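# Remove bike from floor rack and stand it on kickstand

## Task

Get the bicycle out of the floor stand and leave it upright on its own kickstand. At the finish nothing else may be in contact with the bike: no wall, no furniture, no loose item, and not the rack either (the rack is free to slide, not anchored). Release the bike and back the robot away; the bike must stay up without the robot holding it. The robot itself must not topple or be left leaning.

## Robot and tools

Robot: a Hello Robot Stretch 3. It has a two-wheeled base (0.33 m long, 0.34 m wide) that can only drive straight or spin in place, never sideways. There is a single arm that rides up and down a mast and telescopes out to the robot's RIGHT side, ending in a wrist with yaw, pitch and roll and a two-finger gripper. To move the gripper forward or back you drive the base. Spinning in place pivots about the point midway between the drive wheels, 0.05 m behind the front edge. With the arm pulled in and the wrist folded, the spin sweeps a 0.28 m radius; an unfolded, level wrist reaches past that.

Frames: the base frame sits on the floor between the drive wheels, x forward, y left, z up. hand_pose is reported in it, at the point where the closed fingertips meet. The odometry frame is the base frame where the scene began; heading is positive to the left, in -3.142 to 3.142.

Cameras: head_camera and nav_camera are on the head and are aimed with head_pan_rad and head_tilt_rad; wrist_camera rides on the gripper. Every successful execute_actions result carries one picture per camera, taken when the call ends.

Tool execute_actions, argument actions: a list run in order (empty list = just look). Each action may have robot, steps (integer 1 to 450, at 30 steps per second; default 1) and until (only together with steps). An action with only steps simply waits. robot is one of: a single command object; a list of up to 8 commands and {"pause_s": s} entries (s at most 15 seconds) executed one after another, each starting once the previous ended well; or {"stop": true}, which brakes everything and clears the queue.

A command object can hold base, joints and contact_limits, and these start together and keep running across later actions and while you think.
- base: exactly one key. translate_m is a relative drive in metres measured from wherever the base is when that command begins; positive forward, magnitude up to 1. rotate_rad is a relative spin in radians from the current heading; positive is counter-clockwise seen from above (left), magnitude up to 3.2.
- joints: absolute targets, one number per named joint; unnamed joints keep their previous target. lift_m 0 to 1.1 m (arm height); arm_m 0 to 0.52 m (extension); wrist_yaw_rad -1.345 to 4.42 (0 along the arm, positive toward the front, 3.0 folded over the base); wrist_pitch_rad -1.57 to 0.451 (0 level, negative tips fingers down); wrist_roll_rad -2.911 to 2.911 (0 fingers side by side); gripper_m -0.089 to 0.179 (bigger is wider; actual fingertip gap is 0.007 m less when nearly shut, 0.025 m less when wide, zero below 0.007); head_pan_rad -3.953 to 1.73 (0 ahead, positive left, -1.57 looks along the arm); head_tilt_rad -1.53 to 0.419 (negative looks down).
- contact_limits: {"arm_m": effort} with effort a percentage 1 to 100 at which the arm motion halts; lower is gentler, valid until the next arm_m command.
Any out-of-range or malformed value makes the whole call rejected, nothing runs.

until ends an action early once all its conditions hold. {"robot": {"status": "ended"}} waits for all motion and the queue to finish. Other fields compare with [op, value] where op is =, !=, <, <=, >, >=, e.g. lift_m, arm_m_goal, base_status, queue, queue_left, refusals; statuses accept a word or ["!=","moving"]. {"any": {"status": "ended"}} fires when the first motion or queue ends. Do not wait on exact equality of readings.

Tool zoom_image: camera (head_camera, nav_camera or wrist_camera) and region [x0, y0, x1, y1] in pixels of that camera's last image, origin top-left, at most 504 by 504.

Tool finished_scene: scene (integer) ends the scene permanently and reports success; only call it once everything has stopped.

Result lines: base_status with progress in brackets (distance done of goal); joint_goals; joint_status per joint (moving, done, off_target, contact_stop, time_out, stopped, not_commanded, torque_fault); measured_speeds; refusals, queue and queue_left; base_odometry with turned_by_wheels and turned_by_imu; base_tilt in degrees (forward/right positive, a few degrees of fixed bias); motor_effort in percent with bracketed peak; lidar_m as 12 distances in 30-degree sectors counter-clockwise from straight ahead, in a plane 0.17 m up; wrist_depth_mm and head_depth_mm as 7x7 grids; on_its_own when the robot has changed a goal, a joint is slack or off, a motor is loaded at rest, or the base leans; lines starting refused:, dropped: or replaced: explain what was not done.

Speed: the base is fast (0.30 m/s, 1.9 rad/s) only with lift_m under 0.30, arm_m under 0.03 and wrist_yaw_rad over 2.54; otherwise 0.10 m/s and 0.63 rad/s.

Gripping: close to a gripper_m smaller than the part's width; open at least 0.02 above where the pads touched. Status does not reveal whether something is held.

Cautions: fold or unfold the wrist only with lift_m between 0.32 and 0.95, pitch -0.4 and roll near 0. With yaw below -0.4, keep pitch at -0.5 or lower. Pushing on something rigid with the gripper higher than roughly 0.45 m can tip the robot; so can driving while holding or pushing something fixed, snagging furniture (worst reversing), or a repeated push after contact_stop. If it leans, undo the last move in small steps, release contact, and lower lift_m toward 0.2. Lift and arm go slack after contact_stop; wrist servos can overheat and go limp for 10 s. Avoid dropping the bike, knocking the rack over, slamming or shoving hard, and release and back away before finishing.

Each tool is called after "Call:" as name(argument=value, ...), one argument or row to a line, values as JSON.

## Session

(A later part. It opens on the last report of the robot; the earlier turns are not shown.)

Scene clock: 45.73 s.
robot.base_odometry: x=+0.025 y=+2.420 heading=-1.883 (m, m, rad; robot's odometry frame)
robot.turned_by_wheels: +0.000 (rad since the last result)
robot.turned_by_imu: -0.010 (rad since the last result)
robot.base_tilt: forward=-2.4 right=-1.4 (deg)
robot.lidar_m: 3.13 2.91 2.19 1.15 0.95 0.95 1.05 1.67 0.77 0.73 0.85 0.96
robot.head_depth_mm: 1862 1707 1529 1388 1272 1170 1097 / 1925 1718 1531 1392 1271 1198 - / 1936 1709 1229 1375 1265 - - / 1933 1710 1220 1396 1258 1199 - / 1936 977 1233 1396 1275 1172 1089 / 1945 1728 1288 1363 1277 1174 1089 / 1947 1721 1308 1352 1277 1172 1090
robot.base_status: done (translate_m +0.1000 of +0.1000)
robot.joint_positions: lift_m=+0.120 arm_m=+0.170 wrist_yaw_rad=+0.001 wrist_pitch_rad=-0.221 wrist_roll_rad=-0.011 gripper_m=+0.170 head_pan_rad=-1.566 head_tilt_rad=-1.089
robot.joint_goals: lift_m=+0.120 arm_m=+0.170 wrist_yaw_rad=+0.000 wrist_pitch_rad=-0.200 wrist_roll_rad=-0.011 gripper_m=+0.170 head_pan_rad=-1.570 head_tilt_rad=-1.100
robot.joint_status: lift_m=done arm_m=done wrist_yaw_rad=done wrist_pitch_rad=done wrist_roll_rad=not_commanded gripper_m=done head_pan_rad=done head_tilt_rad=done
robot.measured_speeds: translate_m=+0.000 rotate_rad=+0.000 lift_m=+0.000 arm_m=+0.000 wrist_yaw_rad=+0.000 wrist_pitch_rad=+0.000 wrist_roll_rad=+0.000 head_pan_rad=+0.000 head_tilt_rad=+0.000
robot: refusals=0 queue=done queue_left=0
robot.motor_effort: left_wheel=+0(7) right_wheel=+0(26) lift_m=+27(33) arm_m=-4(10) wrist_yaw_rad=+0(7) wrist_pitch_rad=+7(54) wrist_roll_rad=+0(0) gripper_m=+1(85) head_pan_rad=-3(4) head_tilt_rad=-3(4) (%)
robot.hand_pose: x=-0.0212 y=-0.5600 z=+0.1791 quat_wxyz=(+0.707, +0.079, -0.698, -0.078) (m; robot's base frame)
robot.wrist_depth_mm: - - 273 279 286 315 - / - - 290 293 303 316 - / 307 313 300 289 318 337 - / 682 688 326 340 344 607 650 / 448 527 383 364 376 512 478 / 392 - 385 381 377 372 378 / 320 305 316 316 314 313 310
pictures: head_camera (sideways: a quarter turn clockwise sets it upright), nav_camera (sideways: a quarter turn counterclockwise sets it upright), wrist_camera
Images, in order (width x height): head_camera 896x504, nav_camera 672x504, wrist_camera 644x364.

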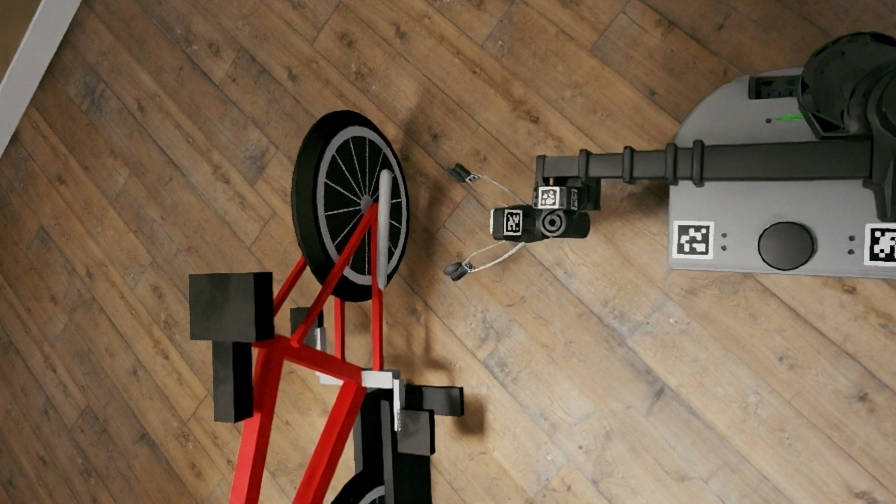

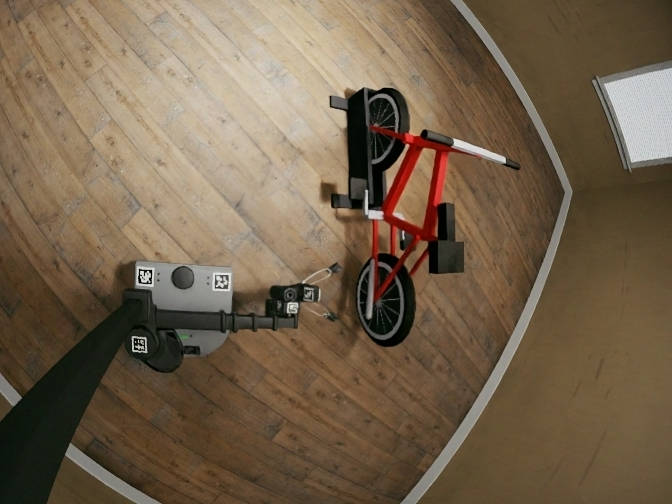

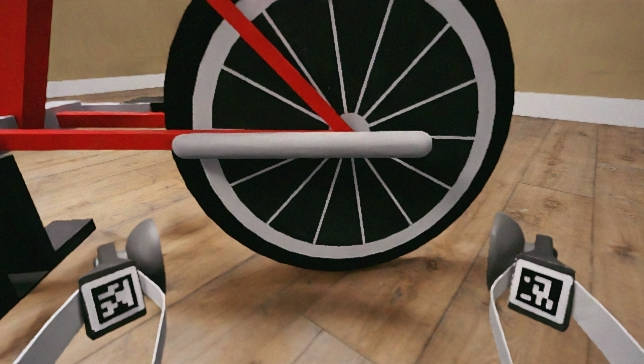

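Call:
execute_actions(
  actions=[
    {"robot":[{"joints":{"lift_m":0.35,"wrist_pitch_rad":-0.9,"gripper_m":0.0},"base":{"translate_m":-0.09}},{"joints":{"arm_m":0.4}},{"joints":{"lift_m":0.2}}],"steps":450,"until":{"robot":{"status":"ended"}}},
  ],
)

Scene clock: 52.47 s.
robot.base_odometry: x=+0.053 y=+2.506 heading=-1.883 (m, m, rad; robot's odometry frame)
robot.turned_by_wheels: +0.000 (rad since the last result)
robot.turned_by_imu: +0.000 (rad since the last result)
robot.base_tilt: forward=-2.3 right=-1.5 (deg)
robot.lidar_m: 3.19 2.97 2.02 1.07 0.88 0.88 0.97 1.54 1.80 0.73 0.75 0.98
robot.head_depth_mm: 1838 1700 1528 1387 1273 1170 1110 / 1915 1711 1540 1395 1270 1199 - / 1940 1713 1564 1369 1269 - - / 1939 1717 1235 1372 1271 1204 - / 1940 1722 1242 1399 1275 1171 1088 / 1949 1694 1239 1396 1275 1175 1091 / 1945 1727 1358 1362 1278 1176 1090
robot.base_status: done (translate_m -0.0900 of -0.0900)
robot.joint_positions: lift_m=+0.289 arm_m=+0.400 wrist_yaw_rad=+0.005 wrist_pitch_rad=-0.895 wrist_roll_rad=-0.011 gripper_m=+0.000 head_pan_rad=-1.566 head_tilt_rad=-1.089
robot.joint_goals: lift_m=+0.289 arm_m=+0.400 wrist_yaw_rad=+0.000 wrist_pitch_rad=-0.900 wrist_roll_rad=-0.011 gripper_m=+0.000 head_pan_rad=-1.570 head_tilt_rad=-1.100
robot.joint_status: lift_m=contact_stop arm_m=done wrist_yaw_rad=done wrist_pitch_rad=done wrist_roll_rad=not_commanded gripper_m=done head_pan_rad=done head_tilt_rad=done
robot.measured_speeds: translate_m=+0.000 rotate_rad=+0.001 lift_m=-0.011 arm_m=+0.000 wrist_yaw_rad=+0.050 wrist_pitch_rad=+0.096 wrist_roll_rad=+0.000 head_pan_rad=+0.000 head_tilt_rad=+0.000
robot: refusals=0 queue=dropped queue_left=0
robot.on_its_own: lift_m is slack since a contact_stop, until your next command for it (your +0.200 is given up)
robot.motor_effort: left_wheel=+0(6) right_wheel=-1(7) lift_m=+20(34) arm_m=+5(6) wrist_yaw_rad=-5(5) wrist_pitch_rad=-5(8) wrist_roll_rad=+0(0) gripper_m=-3(83) head_pan_rad=-2(2) head_tilt_rad=-3(3) (%)
robot.hand_pose: x=-0.0209 y=-0.6860 z=+0.2128 quat_wxyz=(+0.642, +0.309, -0.633, -0.303) (m; robot's base frame)
robot.wrist_depth_mm: 109 111 114 117 121 130 563 / 128 131 135 139 144 156 517 / 147 158 164 171 178 439 462 / 191 164 199 221 235 425 418 / 184 183 184 262 387 384 387 / 363 359 354 349 360 357 361 / 334 335 333 334 334 333 337
pictures: head_camera (sideways: a quarter turn clockwise sets it upright), nav_camera (sideways: a quarter turn counterclockwise sets it upright), wrist_camera
Images, in order (width x height): head_camera 896x504, nav_camera 672x504, wrist_camera 644x364.

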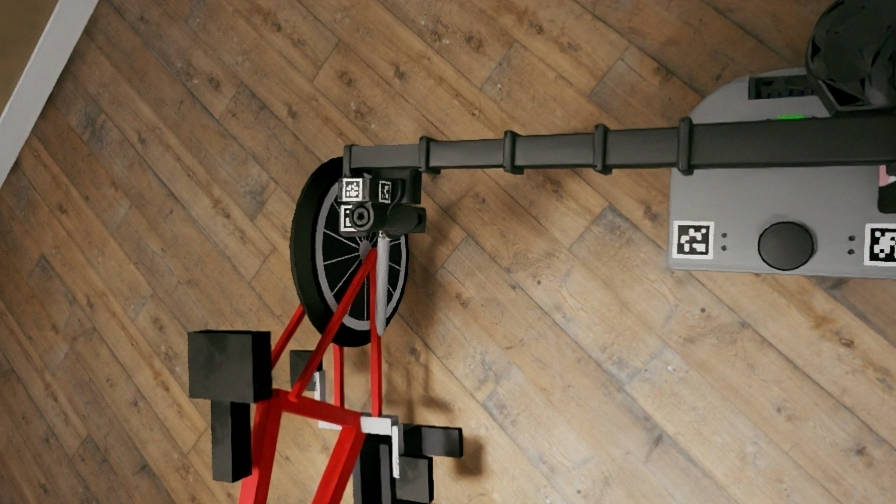

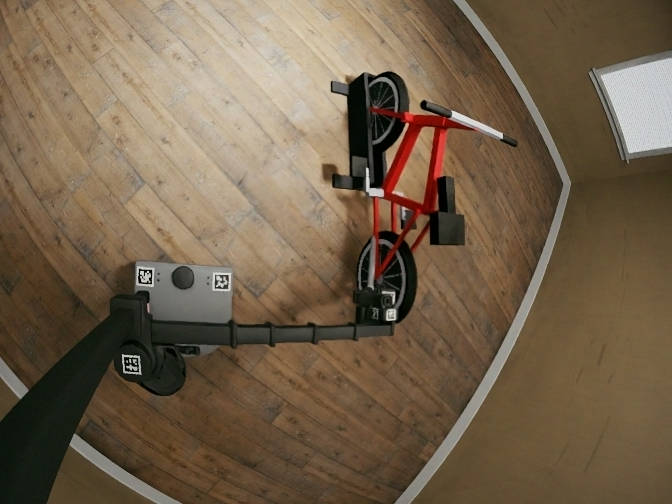

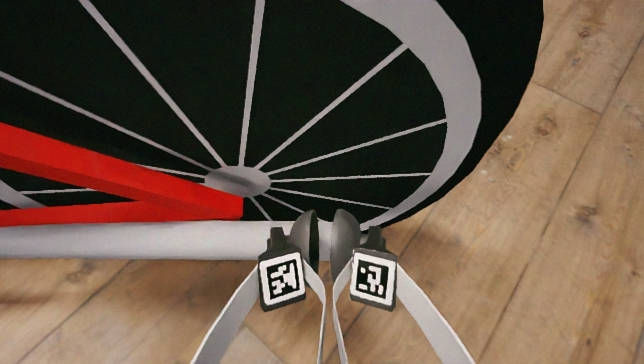

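Call:
execute_actions(
  actions=[
    {"robot":[{"joints":{"lift_m":0.31}},{"joints":{"arm_m":0.31,"wrist_pitch_rad":-0.2}},{"joints":{"lift_m":0.17}},{"joints":{"wrist_pitch_rad":-0.7}}],"steps":250,"until":{"robot":{"status":"ended"}}},
  ],
)

Scene clock: 58.50 s.
robot.base_odometry: x=+0.053 y=+2.506 heading=-1.883 (m, m, rad; robot's odometry frame)
robot.turned_by_wheels: +0.000 (rad since the last result)
robot.turned_by_imu: -0.015 (rad since the last result)
robot.base_tilt: forward=-2.4 right=-1.4 (deg)
robot.lidar_m: 3.19 2.98 2.08 1.09 0.88 0.88 0.97 1.52 1.80 0.74 0.75 0.97
robot.head_depth_mm: 1829 1705 1528 1387 1268 1167 1109 / 1886 1704 1529 1386 1268 1197 - / 1928 1702 1486 1421 1274 - - / 1922 1711 1240 1370 1272 1200 - / 1925 1713 1235 1389 1273 1175 1088 / 1929 979 1275 1393 1274 1173 1090 / 1933 1715 1361 1359 1274 1176 1095
robot.base_status: done (translate_m -0.0900 of -0.0900)
robot.joint_positions: lift_m=+0.170 arm_m=+0.310 wrist_yaw_rad=-0.001 wrist_pitch_rad=-0.708 wrist_roll_rad=-0.011 gripper_m=+0.000 head_pan_rad=-1.568 head_tilt_rad=-1.092
robot.joint_goals: lift_m=+0.170 arm_m=+0.310 wrist_yaw_rad=+0.000 wrist_pitch_rad=-0.700 wrist_roll_rad=-0.011 gripper_m=+0.000 head_pan_rad=-1.570 head_tilt_rad=-1.100
robot.joint_status: lift_m=done arm_m=done wrist_yaw_rad=done wrist_pitch_rad=done wrist_roll_rad=not_commanded gripper_m=done head_pan_rad=done head_tilt_rad=done
robot.measured_speeds: translate_m=+0.000 rotate_rad=-0.005 lift_m=+0.000 arm_m=+0.000 wrist_yaw_rad=+0.000 wrist_pitch_rad=+0.000 wrist_roll_rad=+0.000 head_pan_rad=+0.000 head_tilt_rad=+0.000
robot: refusals=0 queue=done queue_left=0
robot.motor_effort: left_wheel=+0(18) right_wheel=+2(25) lift_m=+29(35) arm_m=+2(6) wrist_yaw_rad=+2(8) wrist_pitch_rad=+3(76) wrist_roll_rad=+0(0) gripper_m=-2(4) head_pan_rad=-2(2) head_tilt_rad=-3(4) (%)
robot.hand_pose: x=-0.0217 y=-0.6337 z=+0.1237 quat_wxyz=(+0.667, +0.246, -0.659, -0.245) (m; robot's base frame)
robot.wrist_depth_mm: 157 149 175 186 193 545 569 / 147 149 149 214 225 466 466 / 224 229 241 248 373 392 396 / 341 271 281 330 346 343 345 / 305 305 310 317 301 302 301 / 276 274 277 - 277 273 274 / 252 248 248 246 246 249 247
pictures: head_camera (sideways: a quarter turn clockwise sets it upright), nav_camera (sideways: a quarter turn counterclockwise sets it upright), wrist_camera
Images, in order (width x height): head_camera 896x504, nav_camera 672x504, wrist_camera 644x364.

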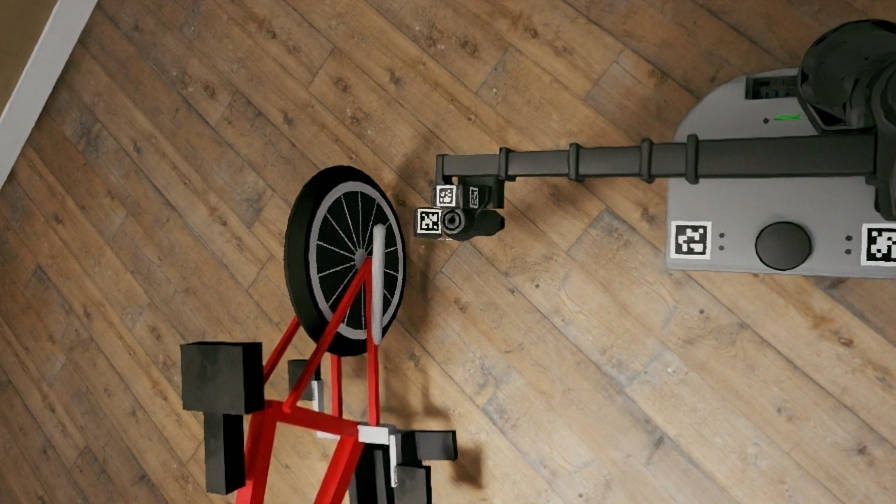

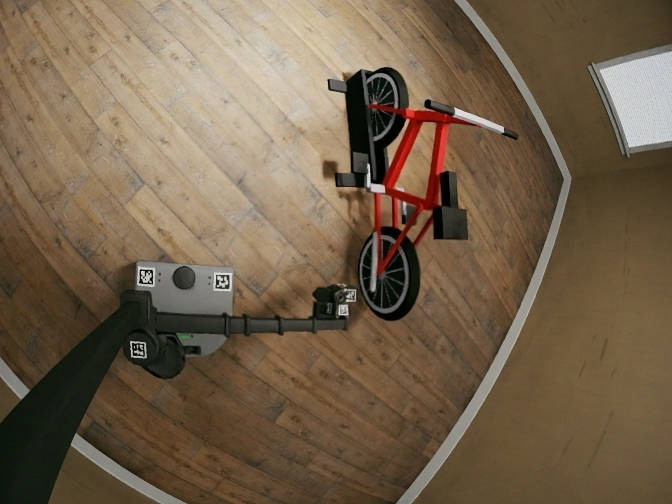

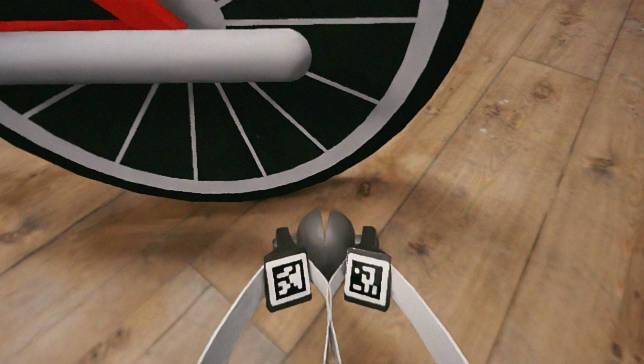

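Call:
execute_actions(
  actions=[
    {"robot":[{"joints":{"arm_m":0.2}},{"joints":{"wrist_pitch_rad":-0.1},"base":{"translate_m":0.04}},{"joints":{"arm_m":0.315}},{"joints":{"wrist_pitch_rad":-0.7,"arm_m":0.35}}],"steps":250,"until":{"robot":{"status":"ended"}}},
  ],
)

Scene clock: 65.47 s.
robot.base_odometry: x=+0.040 y=+2.468 heading=-1.883 (m, m, rad; robot's odometry frame)
robot.turned_by_wheels: +0.000 (rad since the last result)
robot.turned_by_imu: -0.001 (rad since the last result)
robot.base_tilt: forward=-2.5 right=-1.3 (deg)
robot.lidar_m: 3.13 2.96 2.16 1.12 0.92 0.91 1.00 1.57 1.83 0.63 0.75 0.96
robot.head_depth_mm: 1846 1706 1527 1388 1266 1168 1108 / 1896 1707 1528 1385 1268 1195 - / 1923 1706 1306 1368 1267 - - / 1933 1707 1242 1361 1271 1204 - / 1923 1685 1234 1390 1272 1176 1089 / 1936 1716 1236 1374 1277 1176 1089 / 1936 1713 1353 1358 1277 1177 1091
robot.base_status: done (translate_m +0.0400 of +0.0400)
robot.joint_positions: lift_m=+0.170 arm_m=+0.350 wrist_yaw_rad=-0.005 wrist_pitch_rad=-0.679 wrist_roll_rad=-0.009 gripper_m=+0.000 head_pan_rad=-1.568 head_tilt_rad=-1.092
robot.joint_goals: lift_m=+0.170 arm_m=+0.350 wrist_yaw_rad=+0.000 wrist_pitch_rad=-0.700 wrist_roll_rad=-0.009 gripper_m=+0.000 head_pan_rad=-1.570 head_tilt_rad=-1.100
robot.joint_status: lift_m=done arm_m=done wrist_yaw_rad=done wrist_pitch_rad=done wrist_roll_rad=not_commanded gripper_m=done head_pan_rad=done head_tilt_rad=done
robot.measured_speeds: translate_m=+0.000 rotate_rad=+0.000 lift_m=+0.000 arm_m=+0.000 wrist_yaw_rad=+0.000 wrist_pitch_rad=+0.000 wrist_roll_rad=+0.000 head_pan_rad=+0.000 head_tilt_rad=+0.000
robot: refusals=0 queue=done queue_left=0
robot.motor_effort: left_wheel=+0(6) right_wheel=+1(12) lift_m=+25(29) arm_m=+3(11) wrist_yaw_rad=+4(6) wrist_pitch_rad=-8(75) wrist_roll_rad=-1(1) gripper_m=-2(3) head_pan_rad=-2(1) head_tilt_rad=-2(3) (%)
robot.hand_pose: x=-0.0224 y=-0.6790 z=+0.1292 quat_wxyz=(+0.669, +0.235, -0.664, -0.236) (m; robot's base frame)
robot.wrist_depth_mm: 105 114 135 140 145 149 583 / 140 131 146 158 164 172 487 / 132 135 174 184 193 388 410 / 189 198 207 218 230 359 357 / 116 230 250 251 311 316 311 / 271 110 282 - 283 278 278 / 254 244 107 248 253 251 252
pictures: head_camera (sideways: a quarter turn clockwise sets it upright), nav_camera (sideways: a quarter turn counterclockwise sets it upright), wrist_camera
Images, in order (width x height): head_camera 896x504, nav_camera 672x504, wrist_camera 644x364.

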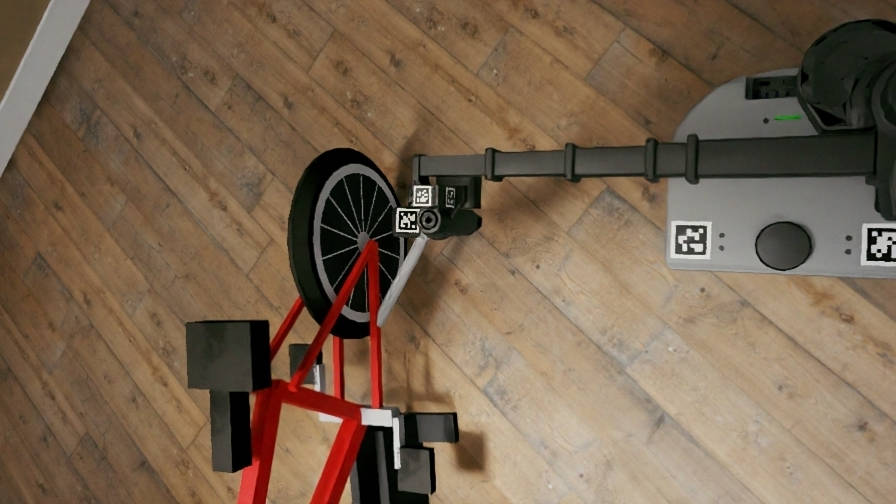

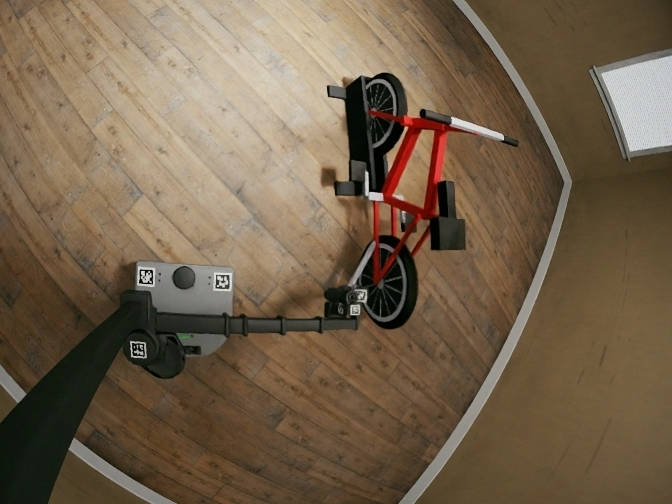

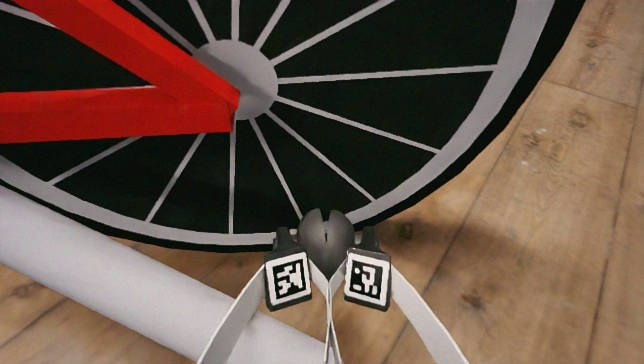

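Working. Lower and drive forward.

Call:
execute_actions(
  actions=[
    {"robot":{"joints":{"lift_m":0.13}},"steps":60,"until":{"robot":{"status":"ended"}}},
    {"robot":{"base":{"translate_m":0.16}},"steps":150,"until":{"robot":{"status":"ended"}}},
  ],
)

Scene clock: 69.33 s.
robot.base_odometry: x=-0.009 y=+2.316 heading=-1.883 (m, m, rad; robot's odometry frame)
robot.turned_by_wheels: +0.000 (rad since the last result)
robot.turned_by_imu: +0.000 (rad since the last result)
robot.base_tilt: forward=-2.4 right=-1.3 (deg)
robot.lidar_m: 3.01 2.85 2.45 1.27 1.04 1.03 1.14 1.78 0.77 0.63 0.81 0.94
robot.head_depth_mm: 1889 1701 1529 1387 1269 1168 1097 / 1922 1707 1250 1391 1270 1195 - / 1927 1710 1226 1349 1287 - - / 1922 976 1226 1349 1271 1202 - / 1937 1721 1229 1377 1277 1173 1088 / 1925 1722 1356 1345 1272 1174 1091 / 1900 977 1191 1360 1277 1173 1090
robot.base_status: done (translate_m +0.1600 of +0.1600)
robot.joint_positions: lift_m=+0.130 arm_m=+0.350 wrist_yaw_rad=-0.002 wrist_pitch_rad=-0.707 wrist_roll_rad=-0.009 gripper_m=+0.000 head_pan_rad=-1.568 head_tilt_rad=-1.092
robot.joint_goals: lift_m=+0.130 arm_m=+0.350 wrist_yaw_rad=+0.000 wrist_pitch_rad=-0.700 wrist_roll_rad=-0.009 gripper_m=+0.000 head_pan_rad=-1.570 head_tilt_rad=-1.100
robot.joint_status: lift_m=done arm_m=done wrist_yaw_rad=done wrist_pitch_rad=done wrist_roll_rad=not_commanded gripper_m=done head_pan_rad=done head_tilt_rad=done
robot.measured_speeds: translate_m=+0.000 rotate_rad=+0.000 lift_m=+0.000 arm_m=+0.000 wrist_yaw_rad=+0.000 wrist_pitch_rad=+0.000 wrist_roll_rad=+0.000 head_pan_rad=+0.000 head_tilt_rad=+0.000
robot: refusals=0 queue=done queue_left=0
robot.motor_effort: left_wheel=+0(4) right_wheel=+0(12) lift_m=+26(26) arm_m=+3(2) wrist_yaw_rad=+2(5) wrist_pitch_rad=+2(8) wrist_roll_rad=-1(1) gripper_m=-2(3) head_pan_rad=-1(2) head_tilt_rad=-3(3) (%)
robot.hand_pose: x=-0.0219 y=-0.6739 z=+0.0840 quat_wxyz=(+0.666, +0.246, -0.660, -0.245) (m; robot's base frame)
robot.wrist_depth_mm: 470 93 94 132 136 140 146 / 403 372 137 149 155 162 168 / 325 81 160 173 180 190 198 / 291 79 281 218 219 231 277 / 264 78 255 272 260 259 258 / 237 76 229 - 236 232 233 / 212 75 205 212 210 211 212
pictures: head_camera (sideways: a quarter turn clockwise sets it upright), nav_camera (sideways: a quarter turn counterclockwise sets it upright), wrist_camera
Images, in order (width x height): head_camera 896x504, nav_camera 672x504, wrist_camera 644x364.

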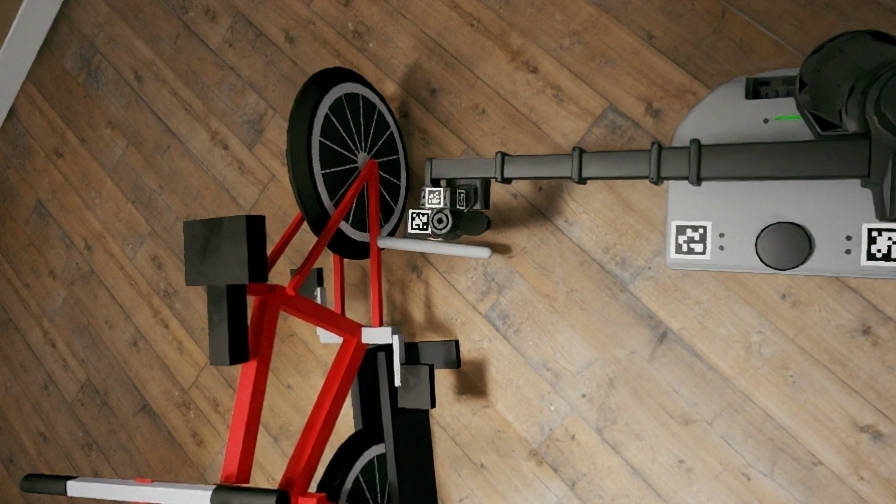

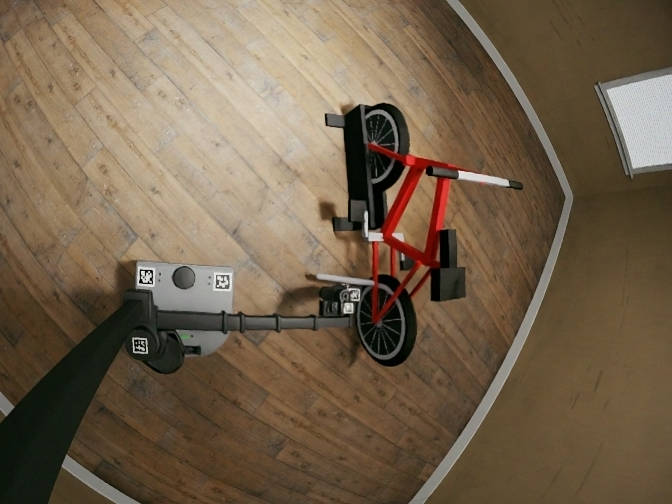

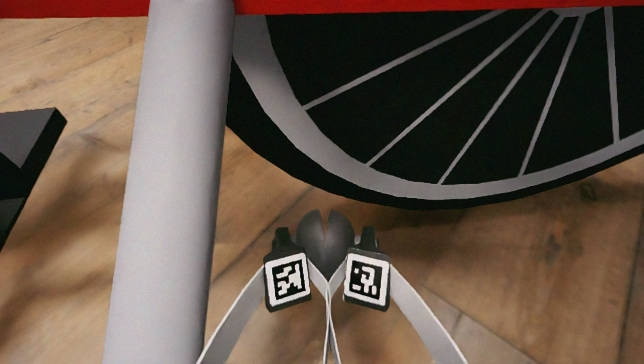

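Call:
execute_actions(
  actions=[
    {"robot":[{"joints":{"arm_m":0.15,"lift_m":0.2},"base":{"translate_m":-0.02}},{"joints":{"lift_m":0.3,"wrist_pitch_rad":0,"gripper_m":0.12},"base":{"translate_m":0.14}}],"steps":350,"until":{"robot":{"status":"ended"}}},
  ],
)

Scene clock: 74.87 s.
robot.base_odometry: x=-0.046 y=+2.201 heading=-1.883 (m, m, rad; robot's odometry frame)
robot.turned_by_wheels: +0.000 (rad since the last result)
robot.turned_by_imu: +0.000 (rad since the last result)
robot.base_tilt: forward=-2.4 right=-1.3 (deg)
robot.lidar_m: 2.91 2.78 2.73 1.38 1.13 1.12 1.24 1.94 0.76 0.64 0.75 2.64
robot.head_depth_mm: 1919 1703 1245 1378 1270 1169 1110 / 1923 1705 1225 1367 1269 1196 - / 1923 976 1222 1388 1241 - - / 1918 1706 1230 1411 1270 1200 - / 1931 1710 1357 1354 1275 1172 1089 / 1899 963 1187 1359 1272 1176 1094 / 1937 1712 1176 1355 1276 1175 1090
robot.base_status: done (translate_m +0.1400 of +0.1400)
robot.joint_positions: lift_m=+0.300 arm_m=+0.150 wrist_yaw_rad=-0.001 wrist_pitch_rad=-0.022 wrist_roll_rad=-0.009 gripper_m=+0.120 head_pan_rad=-1.568 head_tilt_rad=-1.092
robot.joint_goals: lift_m=+0.300 arm_m=+0.150 wrist_yaw_rad=+0.000 wrist_pitch_rad=+0.000 wrist_roll_rad=-0.009 gripper_m=+0.120 head_pan_rad=-1.570 head_tilt_rad=-1.100
robot.joint_status: lift_m=done arm_m=done wrist_yaw_rad=done wrist_pitch_rad=done wrist_roll_rad=not_commanded gripper_m=done head_pan_rad=done head_tilt_rad=done
robot.measured_speeds: translate_m=+0.000 rotate_rad=+0.000 lift_m=+0.000 arm_m=+0.000 wrist_yaw_rad=+0.000 wrist_pitch_rad=+0.000 wrist_roll_rad=+0.000 head_pan_rad=+0.000 head_tilt_rad=+0.000
robot: refusals=0 queue=done queue_left=0
robot.motor_effort: left_wheel=+1(6) right_wheel=+0(5) lift_m=+33(34) arm_m=-5(4) wrist_yaw_rad=+2(3) wrist_pitch_rad=+7(7) wrist_roll_rad=-1(1) gripper_m=+0(80) head_pan_rad=-2(1) head_tilt_rad=-3(2) (%)
robot.hand_pose: x=-0.0217 y=-0.5510 z=+0.4089 quat_wxyz=(+0.711, +0.008, -0.704, -0.008) (m; robot's base frame)
robot.wrist_depth_mm: - - - - 285 - - / 306 317 - 318 404 - - / - - 330 - - - - / - - - 371 - - - / 324 - - - 374 366 385 / 571 340 370 753 374 390 392 / 348 639 365 641 378 378 404
pictures: head_camera (sideways: a quarter turn clockwise sets it upright), nav_camera (sideways: a quarter turn counterclockwise sets it upright), wrist_camera
Images, in order (width x height): head_camera 896x504, nav_camera 672x504, wrist_camera 644x364.

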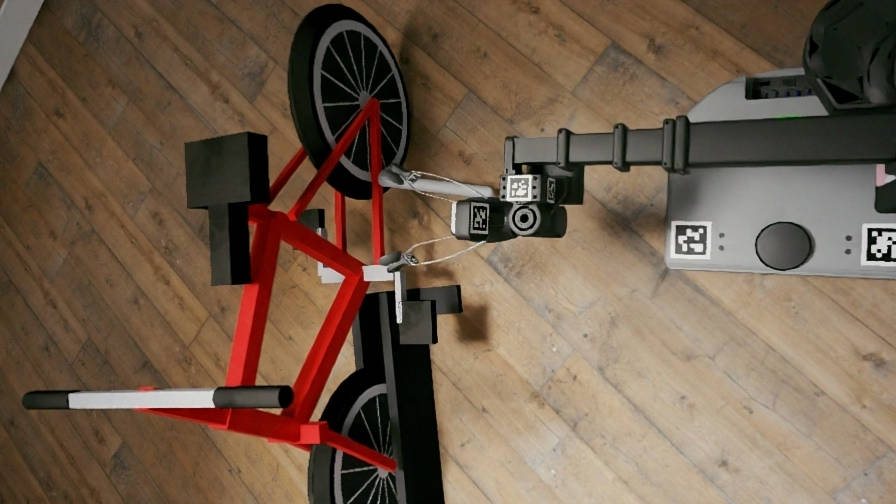

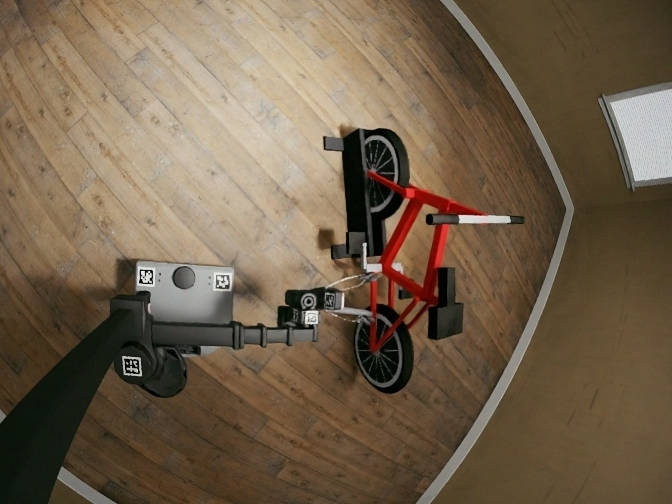

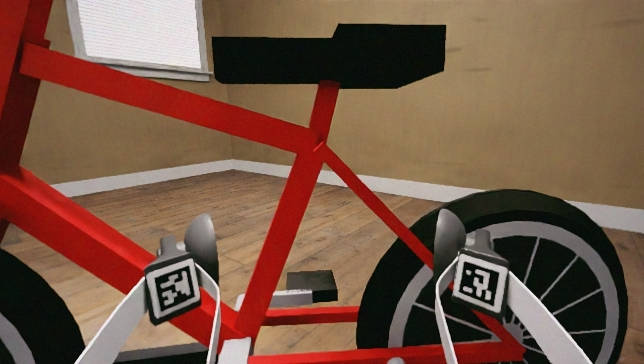

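Call:
execute_actions(
  actions=[
    {"robot":[{"joints":{"lift_m":0.28,"gripper_m":0.09},"base":{"translate_m":0.04}},{"joints":{"arm_m":0.33}}],"steps":350,"until":{"robot":{"status":"ended"}}},
  ],
)

Scene clock: 79.10 s.
robot.base_odometry: x=-0.058 y=+2.163 heading=-1.883 (m, m, rad; robot's odometry frame)
robot.turned_by_wheels: +0.000 (rad since the last result)
robot.turned_by_imu: +0.000 (rad since the last result)
robot.base_tilt: forward=-2.4 right=-1.3 (deg)
robot.lidar_m: 2.87 2.75 2.74 1.43 1.16 1.16 1.27 1.99 0.76 0.64 0.74 2.61
robot.head_depth_mm: 1917 1699 1236 1374 1271 1170 1109 / 1908 1708 1220 1367 1267 1196 - / 1935 975 1226 1355 1267 - - / 1924 1705 1220 1370 1268 1199 - / 1939 1712 1336 1359 1271 1176 1090 / 1898 1635 1135 1365 1274 1174 1089 / 1937 1710 1201 1344 1273 1177 1089
robot.base_status: done (translate_m +0.0400 of +0.0400)
robot.joint_positions: lift_m=+0.280 arm_m=+0.330 wrist_yaw_rad=-0.001 wrist_pitch_rad=-0.022 wrist_roll_rad=-0.009 gripper_m=+0.090 head_pan_rad=-1.568 head_tilt_rad=-1.092
robot.joint_goals: lift_m=+0.280 arm_m=+0.330 wrist_yaw_rad=+0.000 wrist_pitch_rad=+0.000 wrist_roll_rad=-0.009 gripper_m=+0.090 head_pan_rad=-1.570 head_tilt_rad=-1.100
robot.joint_status: lift_m=done arm_m=done wrist_yaw_rad=done wrist_pitch_rad=done wrist_roll_rad=not_commanded gripper_m=done head_pan_rad=done head_tilt_rad=done
robot.measured_speeds: translate_m=+0.000 rotate_rad=+0.000 lift_m=+0.000 arm_m=+0.000 wrist_yaw_rad=+0.000 wrist_pitch_rad=+0.000 wrist_roll_rad=+0.000 head_pan_rad=+0.000 head_tilt_rad=+0.000
robot: refusals=0 queue=done queue_left=0
robot.motor_effort: left_wheel=+0(5) right_wheel=+0(4) lift_m=+27(33) arm_m=+5(3) wrist_yaw_rad=+1(1) wrist_pitch_rad=+7(7) wrist_roll_rad=-1(1) gripper_m=+0(81) head_pan_rad=-2(1) head_tilt_rad=-4(4) (%)
robot.hand_pose: x=-0.0216 y=-0.7303 z=+0.3892 quat_wxyz=(+0.711, +0.008, -0.704, -0.008) (m; robot's base frame)
robot.wrist_depth_mm: 138 143 - - 162 202 - / - 145 149 - 165 - - / - - - 158 163 - - / - - - - 164 - - / - - - 171 - 190 - / 847 845 803 173 781 153 195 / 649 640 656 177 627 573 185
pictures: head_camera (sideways: a quarter turn clockwise sets it upright), nav_camera (sideways: a quarter turn counterclockwise sets it upright), wrist_camera
Images, in order (width x height): head_camera 896x504, nav_camera 672x504, wrist_camera 644x364.

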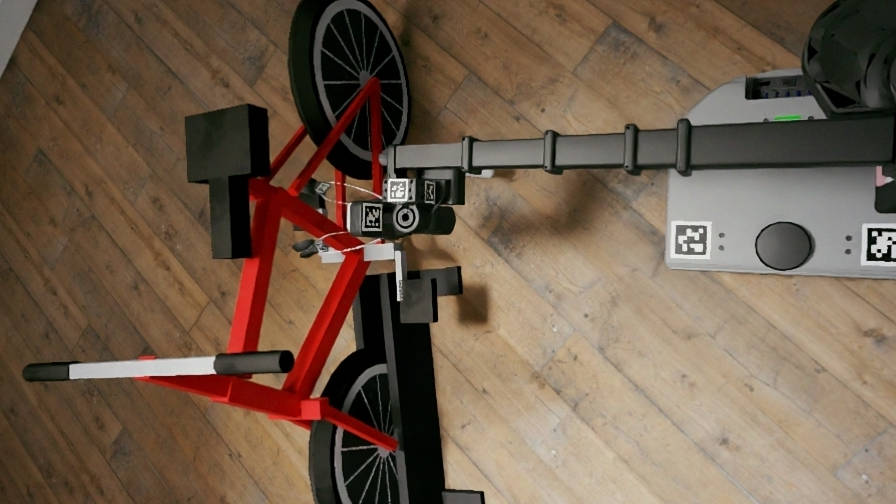

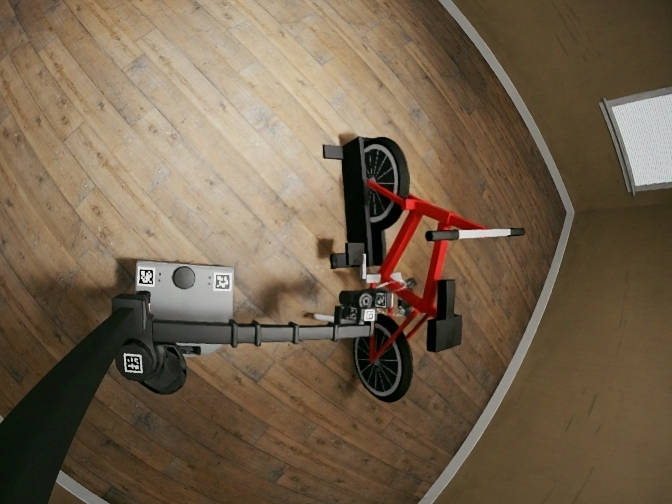

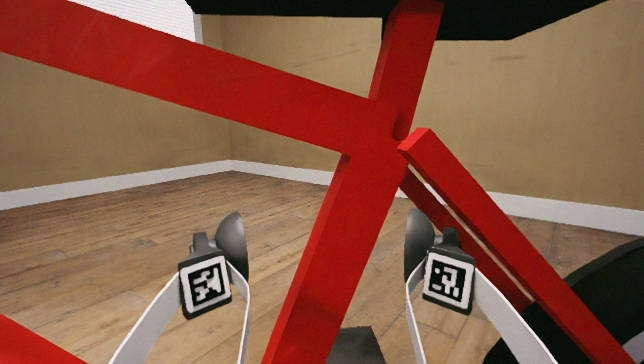

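Call:
execute_actions(
  actions=[
    {"robot":[{"joints":{"arm_m":0.37}},{"joints":{"gripper_m":-0.03}},{"base":{"translate_m":-0.15}}],"steps":350,"until":{"robot":{"status":"ended"}}},
  ],
)

Scene clock: 84.63 s.
robot.base_odometry: x=-0.012 y=+2.306 heading=-1.883 (m, m, rad; robot's odometry frame)
robot.turned_by_wheels: +0.001 (rad since the last result)
robot.turned_by_imu: +0.001 (rad since the last result)
robot.base_tilt: forward=-2.4 right=-1.4 (deg)
robot.lidar_m: 3.01 2.85 2.47 1.28 1.04 1.04 1.15 1.80 0.76 0.65 0.75 2.72
robot.head_depth_mm: 1884 1710 1249 1385 1272 1168 1109 / 1920 1707 1205 1371 1269 1194 - / 1925 971 1198 1354 1275 - - / 1926 1708 1219 1378 1272 1200 - / 1934 1704 1473 1356 1270 1173 1092 / 1888 1639 1138 1359 1272 1175 1092 / 1932 1712 1208 1362 1278 1174 1092
robot.base_status: done (translate_m -0.1500 of -0.1500)
robot.joint_positions: lift_m=+0.280 arm_m=+0.370 wrist_yaw_rad=+0.027 wrist_pitch_rad=-0.018 wrist_roll_rad=+0.023 gripper_m=-0.020 head_pan_rad=-1.568 head_tilt_rad=-1.092
robot.joint_goals: lift_m=+0.280 arm_m=+0.370 wrist_yaw_rad=+0.000 wrist_pitch_rad=+0.000 wrist_roll_rad=+0.023 gripper_m=-0.021 head_pan_rad=-1.570 head_tilt_rad=-1.100
robot.joint_status: lift_m=done arm_m=done wrist_yaw_rad=done wrist_pitch_rad=done wrist_roll_rad=not_commanded gripper_m=done head_pan_rad=done head_tilt_rad=done
robot.measured_speeds: translate_m=+0.000 rotate_rad=+0.000 lift_m=+0.000 arm_m=+0.000 wrist_yaw_rad=+0.000 wrist_pitch_rad=+0.000 wrist_roll_rad=+0.000 head_pan_rad=+0.000 head_tilt_rad=+0.000
robot: refusals=0 queue=done queue_left=0
robot.on_its_own: gripper_m is held at -0.021, not at your -0.030, by its stall guard, which is not easing now; right_wheel is at rest, and its effort (-20) is outside its rest range (-18 to +18); wrist_yaw_rad is at rest, and its effort (-23) is outside its rest range (-12 to +12)
robot.motor_effort: left_wheel=+13(26) right_wheel=-20(48) lift_m=+27(27) arm_m=+2(7) wrist_yaw_rad=-23(53) wrist_pitch_rad=+6(8) wrist_roll_rad=-14(14) gripper_m=-22(100) head_pan_rad=-1(0) head_tilt_rad=-3(3) (%)
robot.hand_pose: x=-0.0146 y=-0.7705 z=+0.3900 quat_wxyz=(+0.699, +0.016, -0.715, +0.002) (m; robot's base frame)
robot.wrist_depth_mm: 104 - - - 115 - - / 106 107 110 - - - - / - - 113 115 - - - / - - - 120 85 - - / - - - 124 187 90 - / 899 888 - 127 805 94 778 / 680 675 633 133 622 590 100
pictures: head_camera (sideways: a quarter turn clockwise sets it upright), nav_camera (sideways: a quarter turn counterclockwise sets it upright), wrist_camera
Images, in order (width x height): head_camera 896x504, nav_camera 672x504, wrist_camera 644x364.

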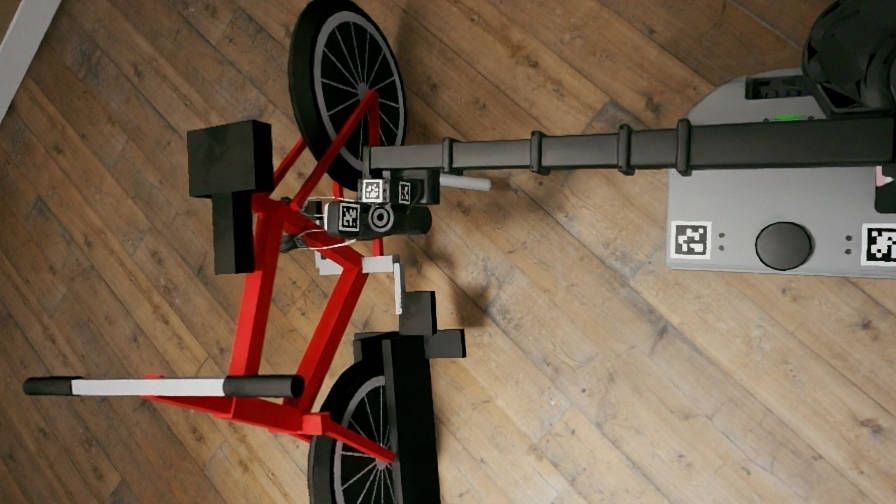

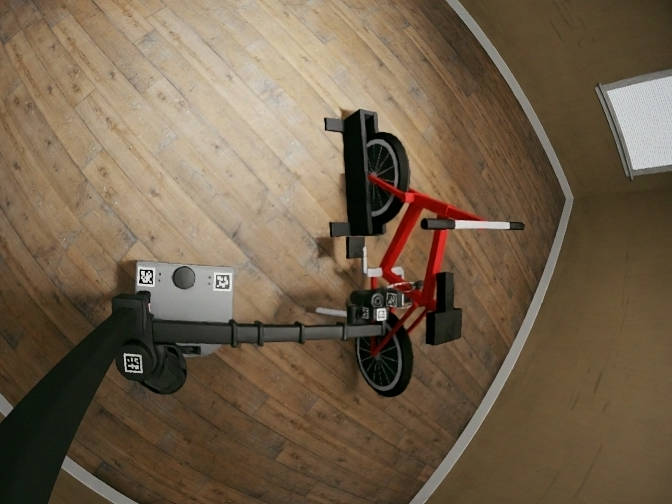

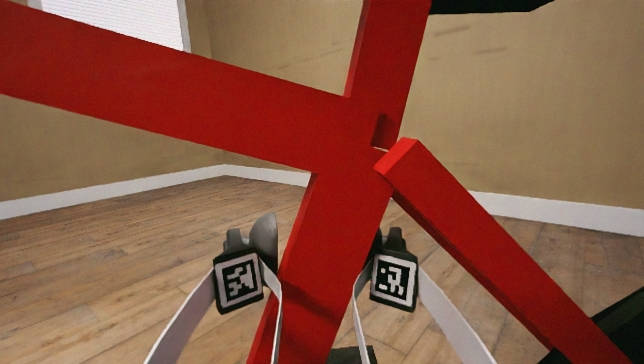

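Call:
execute_actions(
  actions=[
    {"robot":{"base":{"translate_m":-0.25},"joints":{"head_pan_rad":-1.2}},"steps":200,"until":{"robot":{"status":"ended"}}},
  ],
)

Scene clock: 88.43 s.
robot.base_odometry: x=+0.065 y=+2.544 heading=-1.883 (m, m, rad; robot's odometry frame)
robot.turned_by_wheels: +0.000 (rad since the last result)
robot.turned_by_imu: +0.000 (rad since the last result)
robot.base_tilt: forward=-2.4 right=-1.2 (deg)
robot.lidar_m: 3.21 3.02 2.00 1.05 0.85 0.85 0.94 1.47 0.78 0.67 0.74 2.92
robot.head_depth_mm: 1918 1701 1013 1332 1268 1169 1086 / 1905 1704 1085 1355 1286 1168 - / 1924 1674 1486 1347 1268 1200 - / 1918 1706 1224 1395 1266 1186 - / 1915 1719 1240 1392 1277 1174 1100 / 1920 1715 1372 1398 1280 1179 1090 / 1937 1720 1463 1394 1272 1176 1092
robot.base_status: done (translate_m -0.2500 of -0.2500)
robot.joint_positions: lift_m=+0.280 arm_m=+0.370 wrist_yaw_rad=+0.116 wrist_pitch_rad=-0.016 wrist_roll_rad=+0.023 gripper_m=-0.017 head_pan_rad=-1.207 head_tilt_rad=-1.092
robot.joint_goals: lift_m=+0.280 arm_m=+0.370 wrist_yaw_rad=+0.103 wrist_pitch_rad=+0.000 wrist_roll_rad=+0.023 gripper_m=-0.018 head_pan_rad=-1.200 head_tilt_rad=-1.100
robot.joint_status: lift_m=done arm_m=done wrist_yaw_rad=done wrist_pitch_rad=done wrist_roll_rad=not_commanded gripper_m=done head_pan_rad=done head_tilt_rad=done
robot.measured_speeds: translate_m=+0.000 rotate_rad=+0.000 lift_m=+0.000 arm_m=+0.000 wrist_yaw_rad=+0.000 wrist_pitch_rad=+0.000 wrist_roll_rad=+0.000 head_pan_rad=+0.000 head_tilt_rad=+0.000
robot: refusals=0 queue=done queue_left=0
robot.on_its_own: wrist_yaw_rad is held at +0.103, not at your +0.000, by its stall guard, which is not easing now; gripper_m is held at -0.018, not at your -0.030, by its stall guard, which is not easing now
robot.motor_effort: left_wheel=+7(24) right_wheel=-10(48) lift_m=+27(27) arm_m=+0(2) wrist_yaw_rad=-11(49) wrist_pitch_rad=+5(6) wrist_roll_rad=-14(14) gripper_m=-22(26) head_pan_rad=+3(36) head_tilt_rad=-2(3) (%)
robot.hand_pose: x=+0.0082 y=-0.7691 z=+0.3906 quat_wxyz=(+0.698, +0.047, -0.713, +0.035) (m; robot's base frame)
robot.wrist_depth_mm: - - - - 108 - 881 / 105 106 108 - 113 - 926 / - 110 110 111 - - 938 / - - - 117 80 - 978 / - - - 122 101 - 944 / 922 860 865 127 823 87 759 / 692 672 623 133 630 596 147
pictures: head_camera (sideways: a quarter turn clockwise sets it upright), nav_camera (sideways: a quarter turn counterclockwise sets it upright), wrist_camera
Images, in order (width x height): head_camera 896x504, nav_camera 672x504, wrist_camera 644x364.

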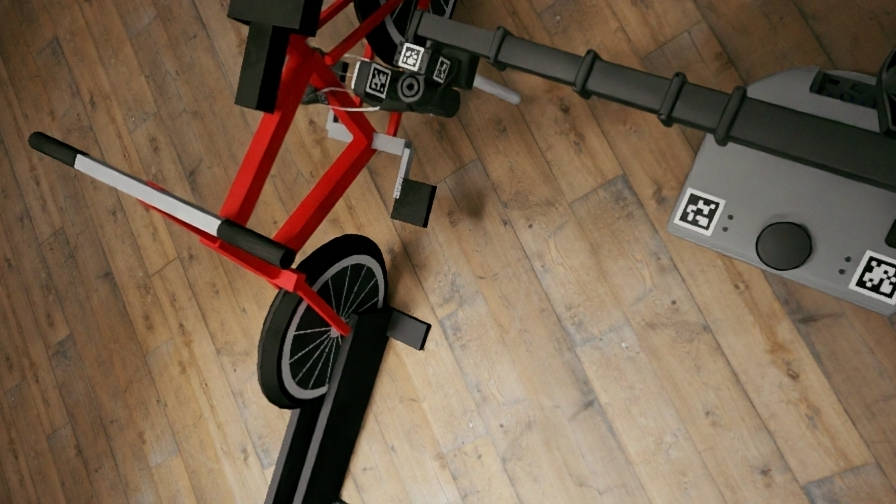

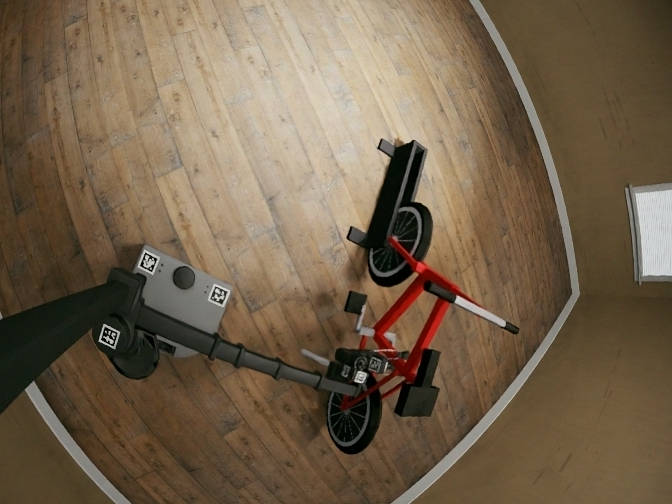

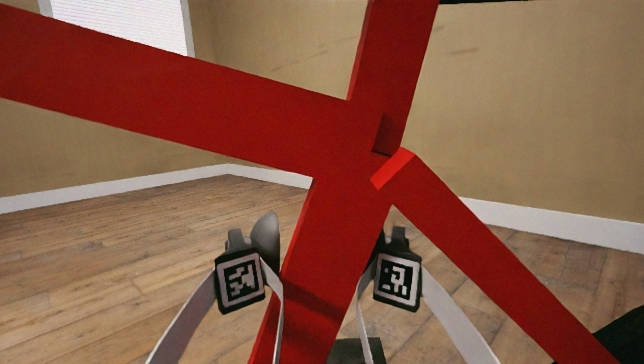

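Call:
execute_actions(
  actions=[
    {"robot":{"base":{"translate_m":-0.3}},"steps":200,"until":{"robot":{"status":"ended"}}},
  ],
)

Scene clock: 92.67 s.
robot.base_odometry: x=+0.157 y=+2.830 heading=-1.883 (m, m, rad; robot's odometry frame)
robot.turned_by_wheels: +0.000 (rad since the last result)
robot.turned_by_imu: +0.000 (rad since the last result)
robot.base_tilt: forward=-2.5 right=-1.1 (deg)
robot.lidar_m: 3.46 3.21 1.50 0.76 0.62 0.62 0.68 1.06 0.81 0.70 0.72 3.14
robot.head_depth_mm: 1906 1699 995 1338 1266 1170 1086 / 1915 1708 1123 1346 1282 1173 - / 1923 1648 1467 1372 1268 1196 - / 1924 1704 1184 1392 1273 1187 - / 1923 1702 1279 1391 1275 1173 1101 / 1931 1712 1472 1396 1273 1173 1090 / 1923 1709 1465 1396 1276 1178 1093
robot.base_status: done (translate_m -0.3000 of -0.3000)
robot.joint_positions: lift_m=+0.280 arm_m=+0.370 wrist_yaw_rad=+0.108 wrist_pitch_rad=-0.031 wrist_roll_rad=+0.023 gripper_m=-0.014 head_pan_rad=-1.207 head_tilt_rad=-1.092
robot.joint_goals: lift_m=+0.280 arm_m=+0.370 wrist_yaw_rad=+0.103 wrist_pitch_rad=+0.000 wrist_roll_rad=+0.023 gripper_m=-0.015 head_pan_rad=-1.200 head_tilt_rad=-1.100
robot.joint_status: lift_m=done arm_m=done wrist_yaw_rad=done wrist_pitch_rad=done wrist_roll_rad=not_commanded gripper_m=done head_pan_rad=done head_tilt_rad=done
robot.measured_speeds: translate_m=+0.000 rotate_rad=+0.000 lift_m=+0.000 arm_m=+0.000 wrist_yaw_rad=+0.000 wrist_pitch_rad=+0.000 wrist_roll_rad=+0.000 head_pan_rad=+0.000 head_tilt_rad=+0.000
robot: refusals=0 queue=done queue_left=0
robot.on_its_own: wrist_yaw_rad is held at +0.103, not at your +0.000, by its stall guard, which is not easing now; gripper_m is held at -0.015, not at your -0.030, by its stall guard, which is not easing now
robot.motor_effort: left_wheel=+0(15) right_wheel=+2(36) lift_m=+29(29) arm_m=+0(0) wrist_yaw_rad=-5(37) wrist_pitch_rad=+11(11) wrist_roll_rad=-14(14) gripper_m=-21(24) head_pan_rad=+5(4) head_tilt_rad=-3(3) (%)
robot.hand_pose: x=+0.0062 y=-0.7688 z=+0.3866 quat_wxyz=(+0.699, +0.050, -0.713, +0.026) (m; robot's base frame)
robot.wrist_depth_mm: - - - - 100 915 761 / 92 94 97 - 106 937 779 / - 98 101 104 - 936 811 / - - - 111 109 - 809 / - - - 119 81 914 841 / 864 866 838 125 782 88 713 / 677 656 610 134 617 558 155
pictures: head_camera (sideways: a quarter turn clockwise sets it upright), nav_camera (sideways: a quarter turn counterclockwise sets it upright), wrist_camera
Images, in order (width x height): head_camera 896x504, nav_camera 672x504, wrist_camera 644x364.

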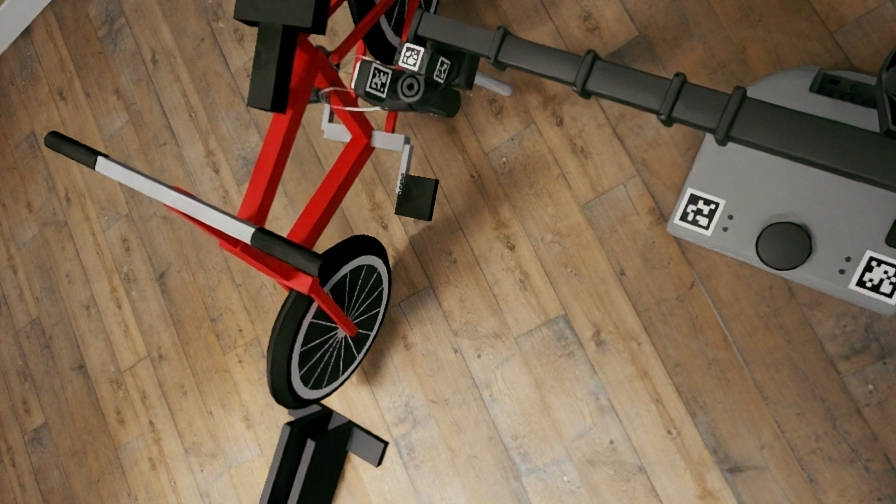

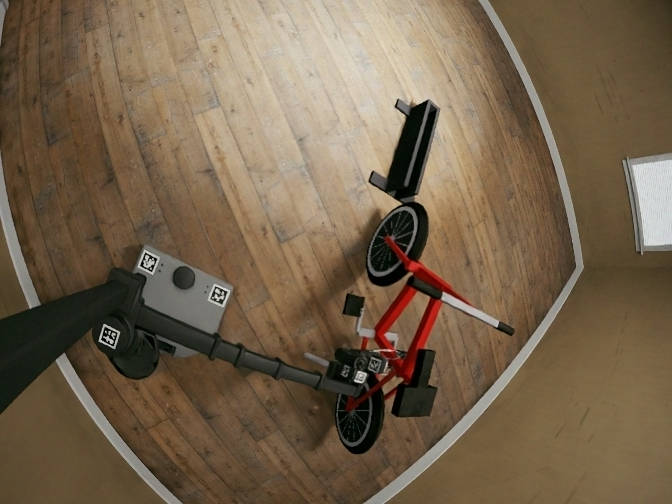

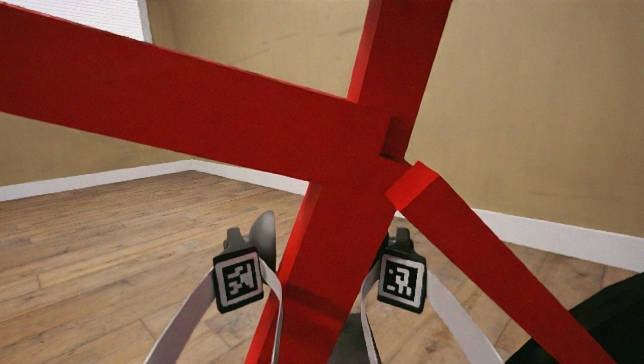

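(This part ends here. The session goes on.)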